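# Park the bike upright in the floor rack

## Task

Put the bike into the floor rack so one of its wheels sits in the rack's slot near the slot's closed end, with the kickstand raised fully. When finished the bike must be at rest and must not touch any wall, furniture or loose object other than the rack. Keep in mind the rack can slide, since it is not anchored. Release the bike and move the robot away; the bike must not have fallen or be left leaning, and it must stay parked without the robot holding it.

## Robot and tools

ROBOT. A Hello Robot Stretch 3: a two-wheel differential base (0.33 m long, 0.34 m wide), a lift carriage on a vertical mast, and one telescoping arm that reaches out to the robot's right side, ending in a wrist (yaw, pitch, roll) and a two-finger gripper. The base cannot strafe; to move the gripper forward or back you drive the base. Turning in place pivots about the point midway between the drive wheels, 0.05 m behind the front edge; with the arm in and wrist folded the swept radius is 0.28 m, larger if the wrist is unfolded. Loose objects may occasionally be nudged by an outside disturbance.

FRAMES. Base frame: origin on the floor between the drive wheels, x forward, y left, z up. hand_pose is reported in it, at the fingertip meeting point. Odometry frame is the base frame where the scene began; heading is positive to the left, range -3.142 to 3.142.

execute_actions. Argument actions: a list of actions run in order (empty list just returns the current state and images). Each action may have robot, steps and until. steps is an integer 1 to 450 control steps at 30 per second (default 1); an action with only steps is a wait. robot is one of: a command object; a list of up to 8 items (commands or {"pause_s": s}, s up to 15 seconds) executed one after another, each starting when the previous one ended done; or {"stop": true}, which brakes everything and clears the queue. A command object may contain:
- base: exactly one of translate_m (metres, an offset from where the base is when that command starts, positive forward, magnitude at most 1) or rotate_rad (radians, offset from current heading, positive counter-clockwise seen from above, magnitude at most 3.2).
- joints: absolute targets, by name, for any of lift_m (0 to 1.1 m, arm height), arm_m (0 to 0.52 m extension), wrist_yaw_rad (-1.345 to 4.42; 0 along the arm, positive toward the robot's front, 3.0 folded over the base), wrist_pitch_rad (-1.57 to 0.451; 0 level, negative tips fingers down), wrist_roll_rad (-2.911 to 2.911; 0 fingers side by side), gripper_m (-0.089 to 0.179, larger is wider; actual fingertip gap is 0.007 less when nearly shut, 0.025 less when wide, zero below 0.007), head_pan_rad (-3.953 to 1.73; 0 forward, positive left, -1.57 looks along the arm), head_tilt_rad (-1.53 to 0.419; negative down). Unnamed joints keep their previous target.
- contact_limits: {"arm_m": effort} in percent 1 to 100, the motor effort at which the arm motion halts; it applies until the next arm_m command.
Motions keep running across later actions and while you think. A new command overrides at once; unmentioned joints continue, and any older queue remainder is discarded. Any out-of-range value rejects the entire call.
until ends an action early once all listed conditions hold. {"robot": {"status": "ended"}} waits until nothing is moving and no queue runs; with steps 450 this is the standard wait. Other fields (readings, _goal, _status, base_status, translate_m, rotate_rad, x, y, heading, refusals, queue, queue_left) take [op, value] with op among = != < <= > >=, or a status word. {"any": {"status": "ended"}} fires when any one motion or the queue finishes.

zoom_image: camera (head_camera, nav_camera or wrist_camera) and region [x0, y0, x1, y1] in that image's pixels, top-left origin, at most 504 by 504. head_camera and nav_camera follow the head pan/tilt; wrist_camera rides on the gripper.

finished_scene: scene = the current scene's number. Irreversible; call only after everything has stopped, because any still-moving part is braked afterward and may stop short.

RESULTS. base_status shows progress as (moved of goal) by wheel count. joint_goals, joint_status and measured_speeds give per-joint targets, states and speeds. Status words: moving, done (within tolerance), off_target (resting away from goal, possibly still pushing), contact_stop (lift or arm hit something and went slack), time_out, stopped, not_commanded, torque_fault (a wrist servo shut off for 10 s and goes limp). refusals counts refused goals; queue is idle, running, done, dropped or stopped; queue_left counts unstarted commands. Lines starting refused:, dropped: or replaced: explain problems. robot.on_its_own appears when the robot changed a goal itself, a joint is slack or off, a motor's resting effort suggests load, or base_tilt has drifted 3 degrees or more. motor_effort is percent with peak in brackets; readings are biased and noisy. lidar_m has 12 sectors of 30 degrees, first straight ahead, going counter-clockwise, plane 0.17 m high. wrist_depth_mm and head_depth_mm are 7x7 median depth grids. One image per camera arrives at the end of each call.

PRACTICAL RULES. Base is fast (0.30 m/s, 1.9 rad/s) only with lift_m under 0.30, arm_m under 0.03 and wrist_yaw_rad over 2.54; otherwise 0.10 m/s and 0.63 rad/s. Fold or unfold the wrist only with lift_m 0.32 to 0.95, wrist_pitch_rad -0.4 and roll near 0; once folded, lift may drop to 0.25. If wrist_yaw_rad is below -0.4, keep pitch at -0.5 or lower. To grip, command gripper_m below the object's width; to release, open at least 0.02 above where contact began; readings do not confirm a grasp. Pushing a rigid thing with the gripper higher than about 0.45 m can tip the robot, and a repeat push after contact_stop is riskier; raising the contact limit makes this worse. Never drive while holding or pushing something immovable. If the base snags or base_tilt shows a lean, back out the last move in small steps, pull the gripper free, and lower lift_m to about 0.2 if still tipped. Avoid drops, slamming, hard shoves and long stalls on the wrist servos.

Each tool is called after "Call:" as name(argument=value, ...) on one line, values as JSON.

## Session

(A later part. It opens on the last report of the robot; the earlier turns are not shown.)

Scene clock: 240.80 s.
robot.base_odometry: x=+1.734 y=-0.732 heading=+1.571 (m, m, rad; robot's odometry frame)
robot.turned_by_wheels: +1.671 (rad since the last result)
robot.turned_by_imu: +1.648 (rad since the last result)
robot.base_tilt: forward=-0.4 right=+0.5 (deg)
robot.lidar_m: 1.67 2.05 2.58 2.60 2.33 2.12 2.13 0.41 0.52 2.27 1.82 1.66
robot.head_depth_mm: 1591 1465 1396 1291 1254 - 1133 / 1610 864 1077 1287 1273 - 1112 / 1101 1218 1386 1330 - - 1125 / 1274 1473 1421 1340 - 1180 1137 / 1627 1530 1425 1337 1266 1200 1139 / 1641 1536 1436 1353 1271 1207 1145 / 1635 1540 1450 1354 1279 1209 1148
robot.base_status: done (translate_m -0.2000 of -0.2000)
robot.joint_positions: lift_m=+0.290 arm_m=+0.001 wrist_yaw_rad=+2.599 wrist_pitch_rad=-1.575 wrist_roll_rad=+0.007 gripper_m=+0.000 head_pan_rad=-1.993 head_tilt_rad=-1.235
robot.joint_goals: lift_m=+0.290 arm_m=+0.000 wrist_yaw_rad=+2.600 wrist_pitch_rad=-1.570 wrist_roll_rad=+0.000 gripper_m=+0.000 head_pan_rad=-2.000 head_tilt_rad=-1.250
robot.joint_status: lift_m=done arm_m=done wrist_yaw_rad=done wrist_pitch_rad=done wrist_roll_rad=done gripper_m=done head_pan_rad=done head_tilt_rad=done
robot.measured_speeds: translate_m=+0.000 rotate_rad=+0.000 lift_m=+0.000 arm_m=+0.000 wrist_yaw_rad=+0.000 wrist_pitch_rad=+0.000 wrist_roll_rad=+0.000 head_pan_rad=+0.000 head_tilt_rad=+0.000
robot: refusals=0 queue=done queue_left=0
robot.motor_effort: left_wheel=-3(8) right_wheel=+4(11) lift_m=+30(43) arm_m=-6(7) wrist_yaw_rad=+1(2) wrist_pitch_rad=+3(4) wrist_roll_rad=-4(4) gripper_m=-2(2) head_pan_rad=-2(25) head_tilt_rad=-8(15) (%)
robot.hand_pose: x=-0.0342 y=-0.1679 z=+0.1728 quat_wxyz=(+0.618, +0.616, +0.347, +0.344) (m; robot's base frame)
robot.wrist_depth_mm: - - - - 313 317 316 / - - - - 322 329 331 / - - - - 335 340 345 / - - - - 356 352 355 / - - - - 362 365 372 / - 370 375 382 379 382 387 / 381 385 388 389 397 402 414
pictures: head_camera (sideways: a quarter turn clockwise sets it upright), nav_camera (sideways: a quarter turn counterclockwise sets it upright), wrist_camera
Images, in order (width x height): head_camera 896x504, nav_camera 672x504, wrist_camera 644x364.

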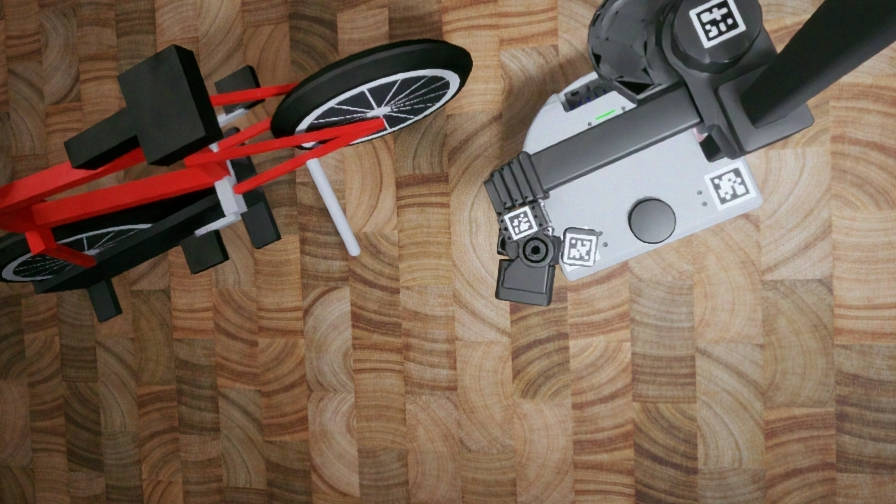

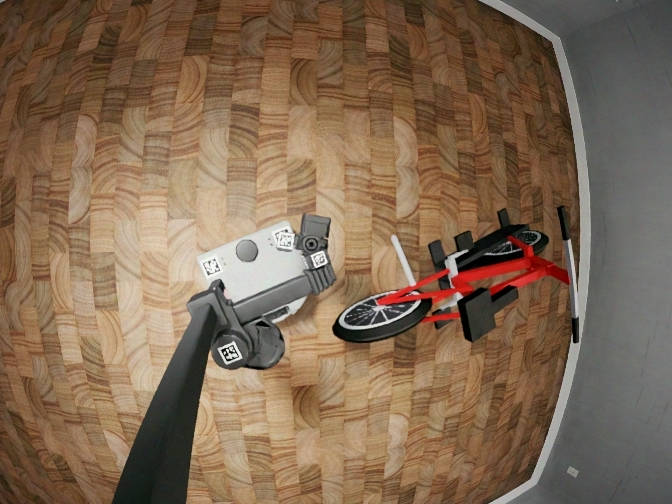

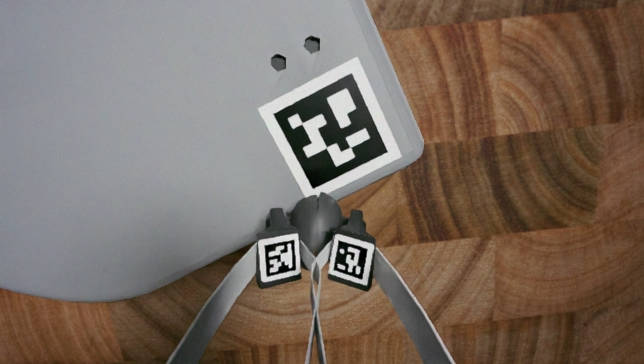

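Call:
execute_actions(actions=[{"robot": {"base": {"rotate_rad": 0.03}, "joints": {"arm_m": 0.469, "wrist_yaw_rad": 0.0, "gripper_m": -0.03}}, "steps": 100, "until": {"robot": {"base_status": ["!=", "moving"], "arm_m": [">", 0.12]}}}, {"robot": {"base": {"translate_m": -0.12}, "joints": {"lift_m": 0.178}}, "steps": 300, "until": {"robot": {"status": "ended"}}}])

Scene clock: 246.30 s.
robot.base_odometry: x=+1.738 y=-0.852 heading=+1.600 (m, m, rad; robot's odometry frame)
robot.turned_by_wheels: +0.030 (rad since the last result)
robot.turned_by_imu: +0.028 (rad since the last result)
robot.base_tilt: forward=-0.4 right=+0.5 (deg)
robot.lidar_m: 1.79 2.23 2.63 2.65 2.18 2.01 2.03 0.30 0.35 1.17 1.91 1.77
robot.head_depth_mm: 1593 1474 1394 1312 1248 1154 1131 / 1599 1479 1398 1287 1264 - 1117 / 1619 850 1074 1302 - - 1121 / 1095 1241 1409 1322 1277 1182 1129 / 1586 1533 1398 1343 1268 1201 1136 / 1644 1532 1427 1348 1269 1201 1141 / 1665 1542 1441 1356 1283 1214 1146
robot.base_status: done (translate_m -0.1200 of -0.1200)
robot.joint_positions: lift_m=+0.178 arm_m=+0.469 wrist_yaw_rad=+0.001 wrist_pitch_rad=-1.570 wrist_roll_rad=+0.005 gripper_m=-0.030 head_pan_rad=-1.993 head_tilt_rad=-1.235
robot.joint_goals: lift_m=+0.178 arm_m=+0.469 wrist_yaw_rad=+0.000 wrist_pitch_rad=-1.570 wrist_roll_rad=+0.000 gripper_m=-0.030 head_pan_rad=-2.000 head_tilt_rad=-1.250
robot.joint_status: lift_m=done arm_m=done wrist_yaw_rad=done wrist_pitch_rad=done wrist_roll_rad=done gripper_m=done head_pan_rad=done head_tilt_rad=done
robot.measured_speeds: translate_m=+0.000 rotate_rad=+0.000 lift_m=+0.000 arm_m=+0.000 wrist_yaw_rad=+0.000 wrist_pitch_rad=+0.000 wrist_roll_rad=+0.000 head_pan_rad=+0.000 head_tilt_rad=+0.000
robot: refusals=0 queue=done queue_left=0
robot.motor_effort: left_wheel=-3(8) right_wheel=+4(11) lift_m=+32(30) arm_m=+2(6) wrist_yaw_rad=+0(2) wrist_pitch_rad=+0(3) wrist_roll_rad=-3(4) gripper_m=-11(82) head_pan_rad=-3(2) head_tilt_rad=-6(9) (%)
robot.hand_pose: x=-0.0216 y=-0.5899 z=+0.0606 quat_wxyz=(+0.499, +0.498, -0.501, -0.501) (m; robot's base frame)
robot.wrist_depth_mm: 200 202 204 205 206 210 211 / 206 208 209 213 215 215 219 / 214 215 217 218 222 226 227 / 221 222 224 228 229 233 234 / 229 232 233 - 239 241 245 / 238 242 244 250 248 252 257 / 248 252 257 259 159 261 266
pictures: head_camera (sideways: a quarter turn clockwise sets it upright), nav_camera (sideways: a quarter turn counterclockwise sets it upright), wrist_camera
Images, in order (width x height): head_camera 896x504, nav_camera 672x504, wrist_camera 644x364.

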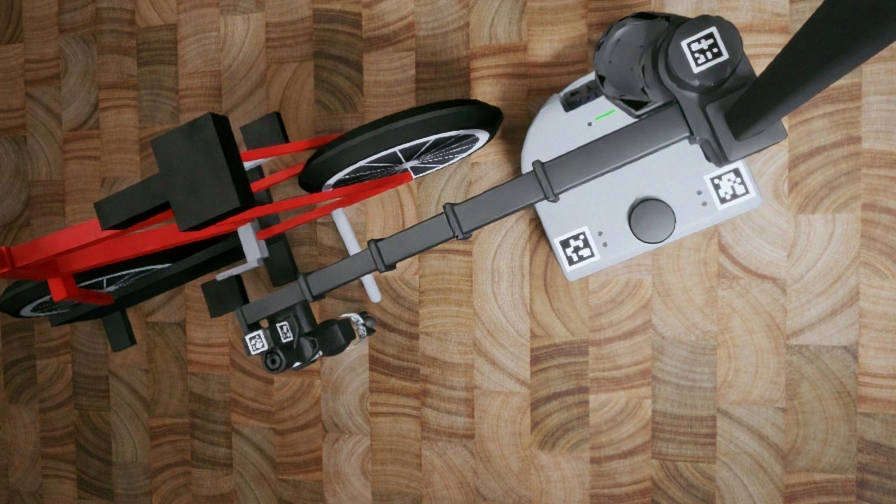

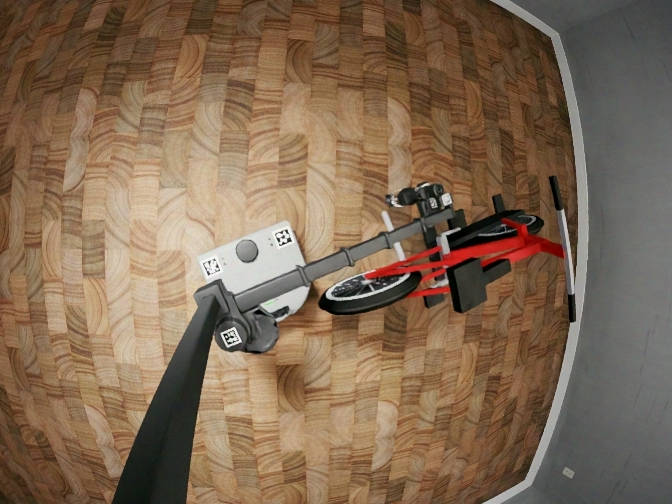

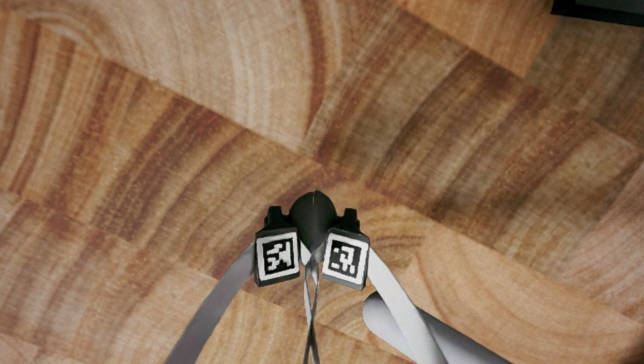

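Call:
execute_actions(actions=[{"robot": [{"base": {"translate_m": -0.085}}, {"joints": {"arm_m": 0.44}}], "steps": 300, "until": {"robot": {"status": "ended"}}}])

Scene clock: 249.67 s.
robot.base_odometry: x=+1.740 y=-0.937 heading=+1.600 (m, m, rad; robot's odometry frame)
robot.turned_by_wheels: +0.000 (rad since the last result)
robot.turned_by_imu: -0.001 (rad since the last result)
robot.base_tilt: forward=-0.5 right=+0.5 (deg)
robot.lidar_m: 1.86 2.34 2.66 2.69 2.09 1.93 1.95 0.24 0.24 0.51 2.00 1.84
robot.head_depth_mm: 1596 1484 1392 1311 1254 1156 1128 / 1603 1483 1410 1321 1264 - 1108 / 1611 1485 1205 1017 - - 1124 / 1631 858 1185 1323 1278 1189 1131 / 1100 1374 1390 1340 1264 1206 1138 / 1655 1522 1435 1349 1269 1203 1144 / 1654 1543 1442 1356 1284 1208 1151
robot.base_status: done (translate_m -0.0850 of -0.0850)
robot.joint_positions: lift_m=+0.178 arm_m=+0.440 wrist_yaw_rad=+0.001 wrist_pitch_rad=-1.555 wrist_roll_rad=+0.005 gripper_m=-0.030 head_pan_rad=-1.993 head_tilt_rad=-1.235
robot.joint_goals: lift_m=+0.178 arm_m=+0.440 wrist_yaw_rad=+0.000 wrist_pitch_rad=-1.570 wrist_roll_rad=+0.000 gripper_m=-0.030 head_pan_rad=-2.000 head_tilt_rad=-1.250
robot.joint_status: lift_m=done arm_m=done wrist_yaw_rad=done wrist_pitch_rad=done wrist_roll_rad=done gripper_m=done head_pan_rad=done head_tilt_rad=done
robot.measured_speeds: translate_m=+0.000 rotate_rad=+0.000 lift_m=+0.000 arm_m=+0.000 wrist_yaw_rad=+0.000 wrist_pitch_rad=+0.000 wrist_roll_rad=+0.000 head_pan_rad=+0.000 head_tilt_rad=+0.000
robot: refusals=0 queue=done queue_left=0
robot.motor_effort: left_wheel=-4(5) right_wheel=+5(5) lift_m=+33(32) arm_m=-2(2) wrist_yaw_rad=+0(0) wrist_pitch_rad=-7(8) wrist_roll_rad=-3(3) gripper_m=-11(9) head_pan_rad=-2(2) head_tilt_rad=-8(7) (%)
robot.hand_pose: x=-0.0216 y=-0.5651 z=+0.0603 quat_wxyz=(+0.503, +0.495, -0.505, -0.498) (m; robot's base frame)
robot.wrist_depth_mm: 201 202 206 207 208 211 212 / 207 208 211 213 216 217 220 / 213 216 218 219 224 225 227 / 221 223 225 227 230 233 237 / 229 231 231 - 241 244 246 / 236 241 146 243 248 252 252 / 246 248 252 122 254 262 264
pictures: head_camera (sideways: a quarter turn clockwise sets it upright), nav_camera (sideways: a quarter turn counterclockwise sets it upright), wrist_camera
Images, in order (width x height): head_camera 896x504, nav_camera 672x504, wrist_camera 644x364.

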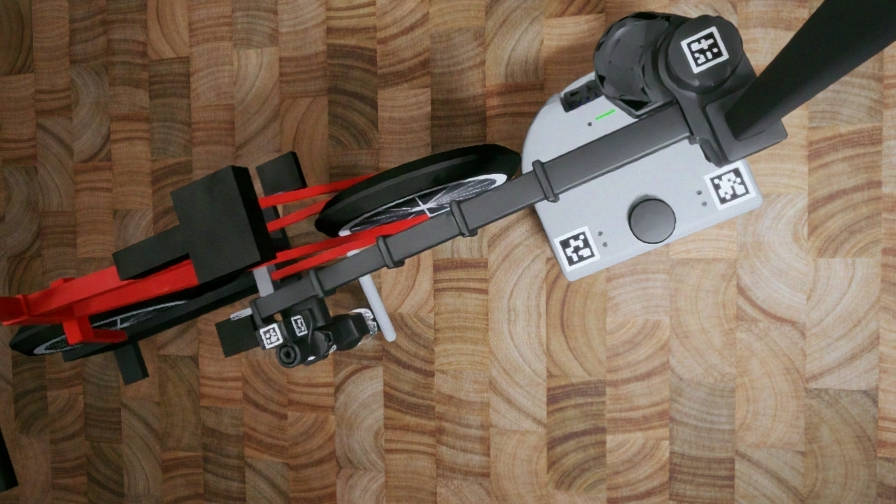

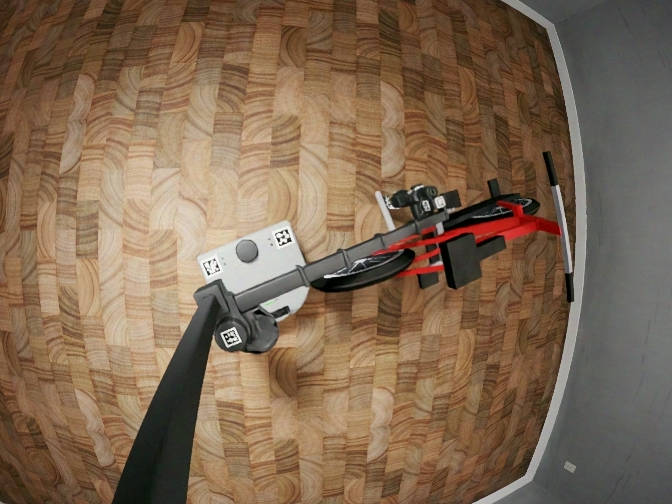

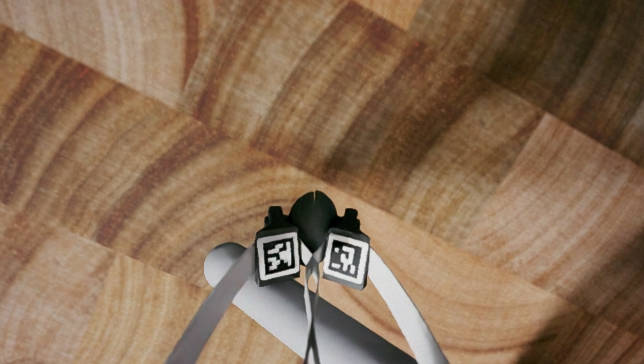

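Call:
execute_actions(actions=[{"robot": [{"joints": {"arm_m": 0.38}}], "steps": 90, "until": {"robot": {"status": "ended"}}}])

Scene clock: 251.17 s.
robot.base_odometry: x=+1.740 y=-0.937 heading=+1.600 (m, m, rad; robot's odometry frame)
robot.turned_by_wheels: +0.000 (rad since the last result)
robot.turned_by_imu: +0.000 (rad since the last result)
robot.base_tilt: forward=-0.4 right=+0.5 (deg)
robot.lidar_m: 1.86 2.34 2.66 2.69 2.09 1.93 1.96 0.24 0.24 0.51 2.00 1.84
robot.head_depth_mm: 1596 1483 1392 1318 1249 1154 1134 / 1598 1493 1404 1317 1266 - 1116 / 1605 1492 1211 1013 - - 1129 / 1618 859 1174 1320 1282 1188 1135 / 1100 1375 1445 1334 1270 1201 1138 / 1636 1532 1430 1350 1271 1203 1141 / 1642 1540 1444 1357 1273 1206 1155
robot.base_status: done (translate_m -0.0850 of -0.0850)
robot.joint_positions: lift_m=+0.178 arm_m=+0.381 wrist_yaw_rad=-0.006 wrist_pitch_rad=-1.419 wrist_roll_rad=+0.012 gripper_m=-0.029 head_pan_rad=-1.993 head_tilt_rad=-1.235
robot.joint_goals: lift_m=+0.178 arm_m=+0.380 wrist_yaw_rad=+0.000 wrist_pitch_rad=-1.570 wrist_roll_rad=+0.000 gripper_m=-0.030 head_pan_rad=-2.000 head_tilt_rad=-1.250
robot.joint_status: lift_m=done arm_m=done wrist_yaw_rad=done wrist_pitch_rad=done wrist_roll_rad=done gripper_m=done head_pan_rad=done head_tilt_rad=done
robot.measured_speeds: translate_m=+0.000 rotate_rad=+0.000 lift_m=+0.000 arm_m=+0.000 wrist_yaw_rad=+0.000 wrist_pitch_rad=+0.000 wrist_roll_rad=+0.000 head_pan_rad=+0.000 head_tilt_rad=+0.000
robot: refusals=0 queue=done queue_left=0
robot.on_its_own: wrist_pitch_rad is at rest, and its effort (-74) is outside its rest range (-20 to +32)
robot.motor_effort: left_wheel=-5(6) right_wheel=+2(5) lift_m=+32(33) arm_m=-7(6) wrist_yaw_rad=+5(5) wrist_pitch_rad=-74(74) wrist_roll_rad=-7(7) gripper_m=-11(11) head_pan_rad=-2(2) head_tilt_rad=-8(7) (%)
robot.hand_pose: x=-0.0217 y=-0.5410 z=+0.0599 quat_wxyz=(+0.532, +0.456, -0.541, -0.465) (m; robot's base frame)
robot.wrist_depth_mm: 219 218 221 224 225 229 234 / 219 221 224 226 230 232 234 / 221 224 228 229 233 235 237 / 225 227 230 231 235 238 238 / 227 227 229 - 238 240 242 / 228 230 138 127 240 242 247 / 231 231 235 113 105 244 247
pictures: head_camera (sideways: a quarter turn clockwise sets it upright), nav_camera (sideways: a quarter turn counterclockwise sets it upright), wrist_camera
Images, in order (width x height): head_camera 896x504, nav_camera 672x504, wrist_camera 644x364.

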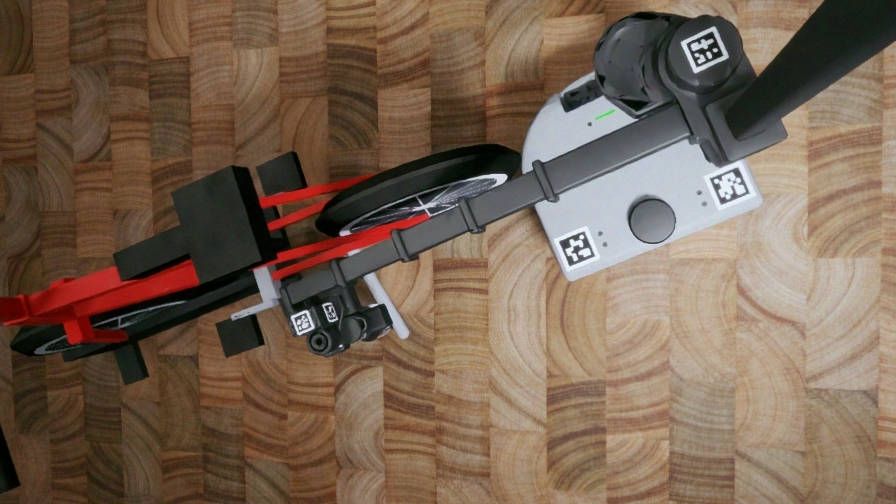

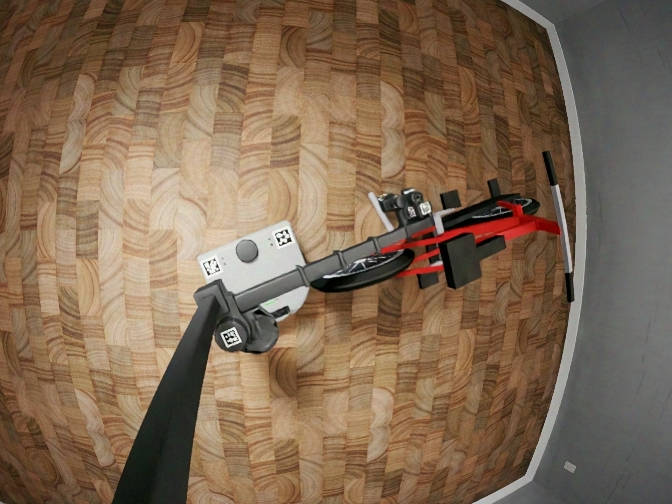

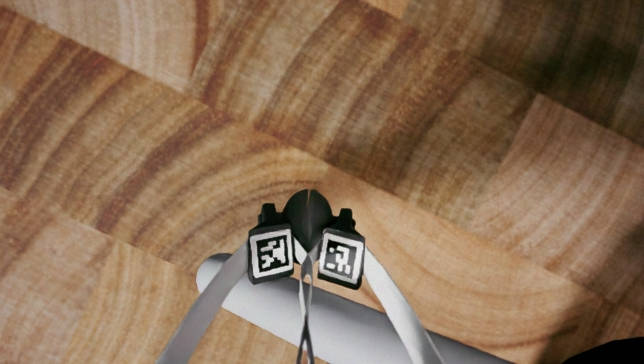

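Call:
execute_actions(actions=[{"robot": [{"joints": {"arm_m": 0.29}}], "steps": 60, "until": {"robot": {"status": "ended"}}}])

Scene clock: 252.93 s.
robot.base_odometry: x=+1.740 y=-0.937 heading=+1.600 (m, m, rad; robot's odometry frame)
robot.turned_by_wheels: +0.000 (rad since the last result)
robot.turned_by_imu: +0.000 (rad since the last result)
robot.base_tilt: forward=-0.4 right=+0.4 (deg)
robot.lidar_m: 1.87 2.33 2.66 2.68 2.09 1.93 1.95 0.24 0.24 0.90 2.01 1.85
robot.head_depth_mm: 1594 1480 1398 1314 1249 1160 1137 / 1604 1501 1398 1320 1269 - 1112 / 1608 1478 1200 1023 - - 1133 / 1620 855 1174 1321 1278 1185 1131 / 1165 1358 1422 1329 1265 1203 1135 / 1650 1532 1436 1360 1269 1201 1147 / 1642 1543 1443 1358 1284 1213 1144
robot.base_status: done (translate_m -0.0850 of -0.0850)
robot.joint_positions: lift_m=+0.178 arm_m=+0.290 wrist_yaw_rad=+0.003 wrist_pitch_rad=-1.563 wrist_roll_rad=-0.008 gripper_m=-0.030 head_pan_rad=-1.993 head_tilt_rad=-1.235
robot.joint_goals: lift_m=+0.178 arm_m=+0.290 wrist_yaw_rad=+0.000 wrist_pitch_rad=-1.570 wrist_roll_rad=+0.000 gripper_m=-0.030 head_pan_rad=-2.000 head_tilt_rad=-1.250
robot.joint_status: lift_m=done arm_m=done wrist_yaw_rad=done wrist_pitch_rad=done wrist_roll_rad=done gripper_m=done head_pan_rad=done head_tilt_rad=done
robot.measured_speeds: translate_m=+0.000 rotate_rad=+0.000 lift_m=+0.000 arm_m=+0.000 wrist_yaw_rad=+0.000 wrist_pitch_rad=+0.000 wrist_roll_rad=+0.000 head_pan_rad=+0.000 head_tilt_rad=+0.000
robot: refusals=0 queue=done queue_left=0
robot.motor_effort: left_wheel=-4(5) right_wheel=+4(15) lift_m=+32(32) arm_m=-2(10) wrist_yaw_rad=-2(10) wrist_pitch_rad=-4(81) wrist_roll_rad=+5(13) gripper_m=-9(12) head_pan_rad=-3(2) head_tilt_rad=-7(7) (%)
robot.hand_pose: x=-0.0217 y=-0.4130 z=+0.0605 quat_wxyz=(+0.505, +0.501, -0.499, -0.496) (m; robot's base frame)
robot.wrist_depth_mm: 200 203 203 206 208 211 212 / 207 209 210 212 215 217 219 / 214 216 218 219 222 225 227 / 221 224 227 228 231 234 178 / 230 232 233 - 242 243 167 / 240 240 245 247 251 249 164 / 248 250 254 257 260 226 161
pictures: head_camera (sideways: a quarter turn clockwise sets it upright), nav_camera (sideways: a quarter turn counterclockwise sets it upright), wrist_camera
Images, in order (width x height): head_camera 896x504, nav_camera 672x504, wrist_camera 644x364.

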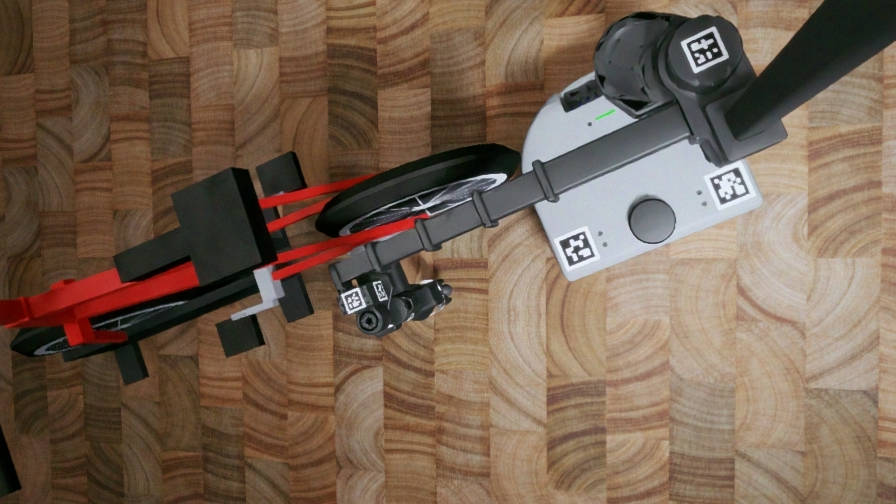

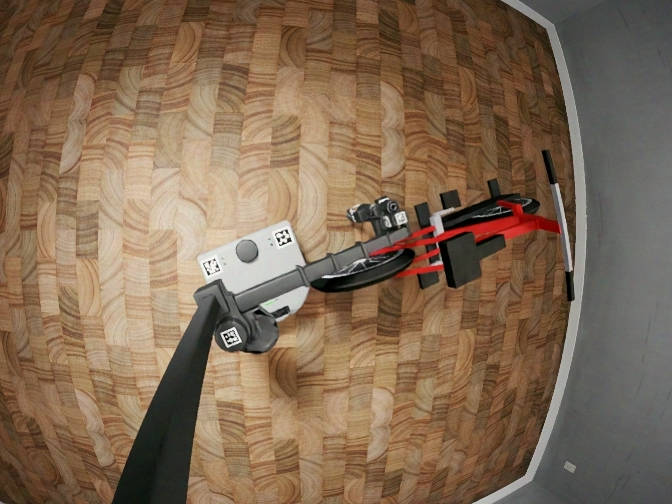

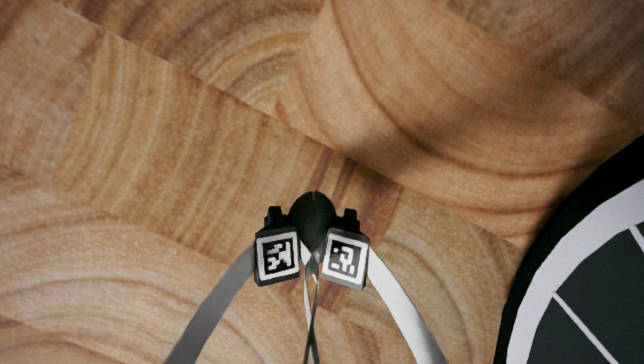

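Call:
execute_actions(actions=[{"robot": {"base": {"translate_m": 0.3}, "joints": {"lift_m": 0.29, "arm_m": 0.1, "head_pan_rad": -2.1, "head_tilt_rad": -1.0}}, "steps": 300, "until": {"robot": {"status": "ended"}}}])

Scene clock: 257.30 s.
robot.base_odometry: x=+1.731 y=-0.637 heading=+1.600 (m, m, rad; robot's odometry frame)
robot.turned_by_wheels: +0.000 (rad since the last result)
robot.turned_by_imu: +0.001 (rad since the last result)
robot.base_tilt: forward=-0.4 right=+0.5 (deg)
robot.lidar_m: 1.59 1.99 2.54 2.57 2.39 2.21 2.23 0.50 0.68 2.25 1.70 1.57
robot.head_depth_mm: 2140 1892 1613 1435 1151 1201 - / 2121 1907 971 1167 1301 1218 - / 2111 1263 1343 1476 1333 - - / 2140 1459 1591 1483 1369 1206 1094 / 2142 1902 1681 1495 1342 1213 1109 / 2149 1950 1706 1498 1345 1216 1110 / 2140 1981 1712 1513 1346 1226 1113
robot.base_status: done (translate_m +0.3000 of +0.3000)
robot.joint_positions: lift_m=+0.290 arm_m=+0.100 wrist_yaw_rad=+0.002 wrist_pitch_rad=-1.565 wrist_roll_rad=-0.007 gripper_m=-0.030 head_pan_rad=-2.093 head_tilt_rad=-1.001
robot.joint_goals: lift_m=+0.290 arm_m=+0.100 wrist_yaw_rad=+0.000 wrist_pitch_rad=-1.570 wrist_roll_rad=+0.000 gripper_m=-0.030 head_pan_rad=-2.100 head_tilt_rad=-1.000
robot.joint_status: lift_m=done arm_m=done wrist_yaw_rad=done wrist_pitch_rad=done wrist_roll_rad=done gripper_m=done head_pan_rad=done head_tilt_rad=done
robot.measured_speeds: translate_m=+0.000 rotate_rad=+0.000 lift_m=+0.000 arm_m=+0.000 wrist_yaw_rad=+0.000 wrist_pitch_rad=+0.000 wrist_roll_rad=+0.000 head_pan_rad=+0.000 head_tilt_rad=+0.000
robot: refusals=0 queue=done queue_left=0
robot.motor_effort: left_wheel=-3(4) right_wheel=+4(8) lift_m=+40(48) arm_m=-1(2) wrist_yaw_rad=-1(2) wrist_pitch_rad=-2(4) wrist_roll_rad=+4(4) gripper_m=-10(10) head_pan_rad=-3(11) head_tilt_rad=+1(21) (%)
robot.hand_pose: x=-0.0217 y=-0.2227 z=+0.1722 quat_wxyz=(+0.504, +0.501, -0.499, -0.497) (m; robot's base frame)
robot.wrist_depth_mm: 301 306 308 311 315 316 321 / 310 312 317 322 326 329 330 / 324 326 328 334 338 343 345 / 334 337 340 340 353 352 354 / 348 348 351 - 361 367 372 / 359 368 - - - 376 385 / 374 381 - - - - 406
pictures: head_camera (sideways: a quarter turn clockwise sets it upright), nav_camera (sideways: a quarter turn counterclockwise sets it upright), wrist_camera
Images, in order (width x height): head_camera 896x504, nav_camera 672x504, wrist_camera 644x364.

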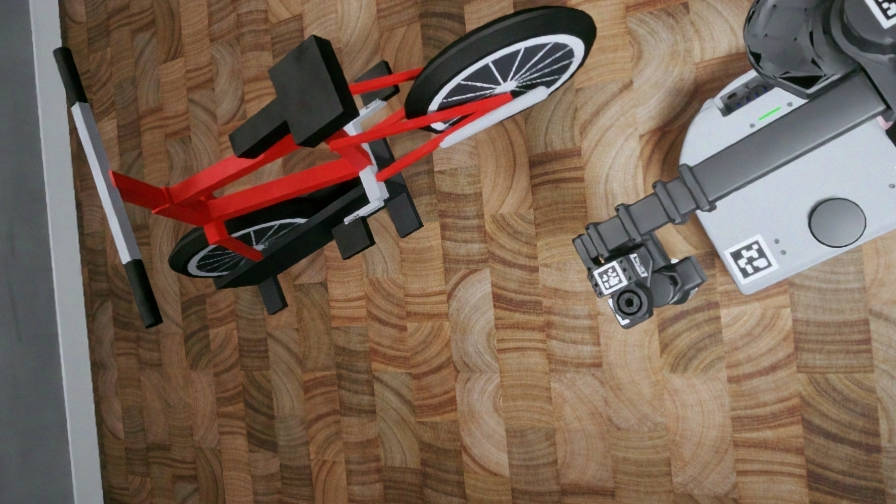

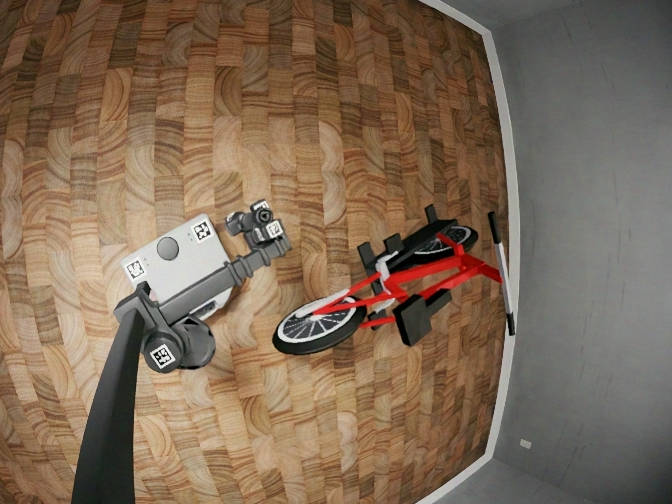

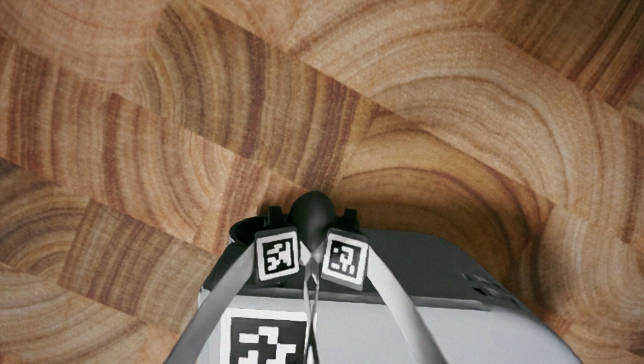

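Call:
zoom_image(camera="head_camera", region=[140, 0, 620, 330])

Region (140, 0, 620, 330) of head_camera's 896x504 image, scaled by 1.050, with more detail than that image has; it fills the top 346 rows of this view, and the rest is white.

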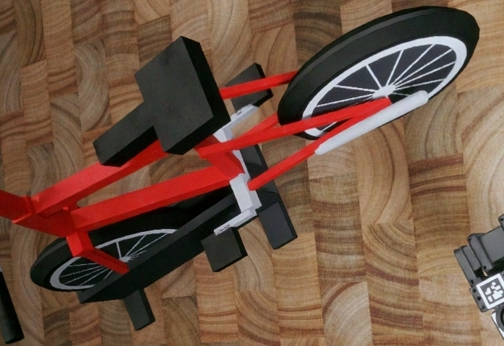

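Call:
finished_scene(scene=1)

The scene is finished: the task was done.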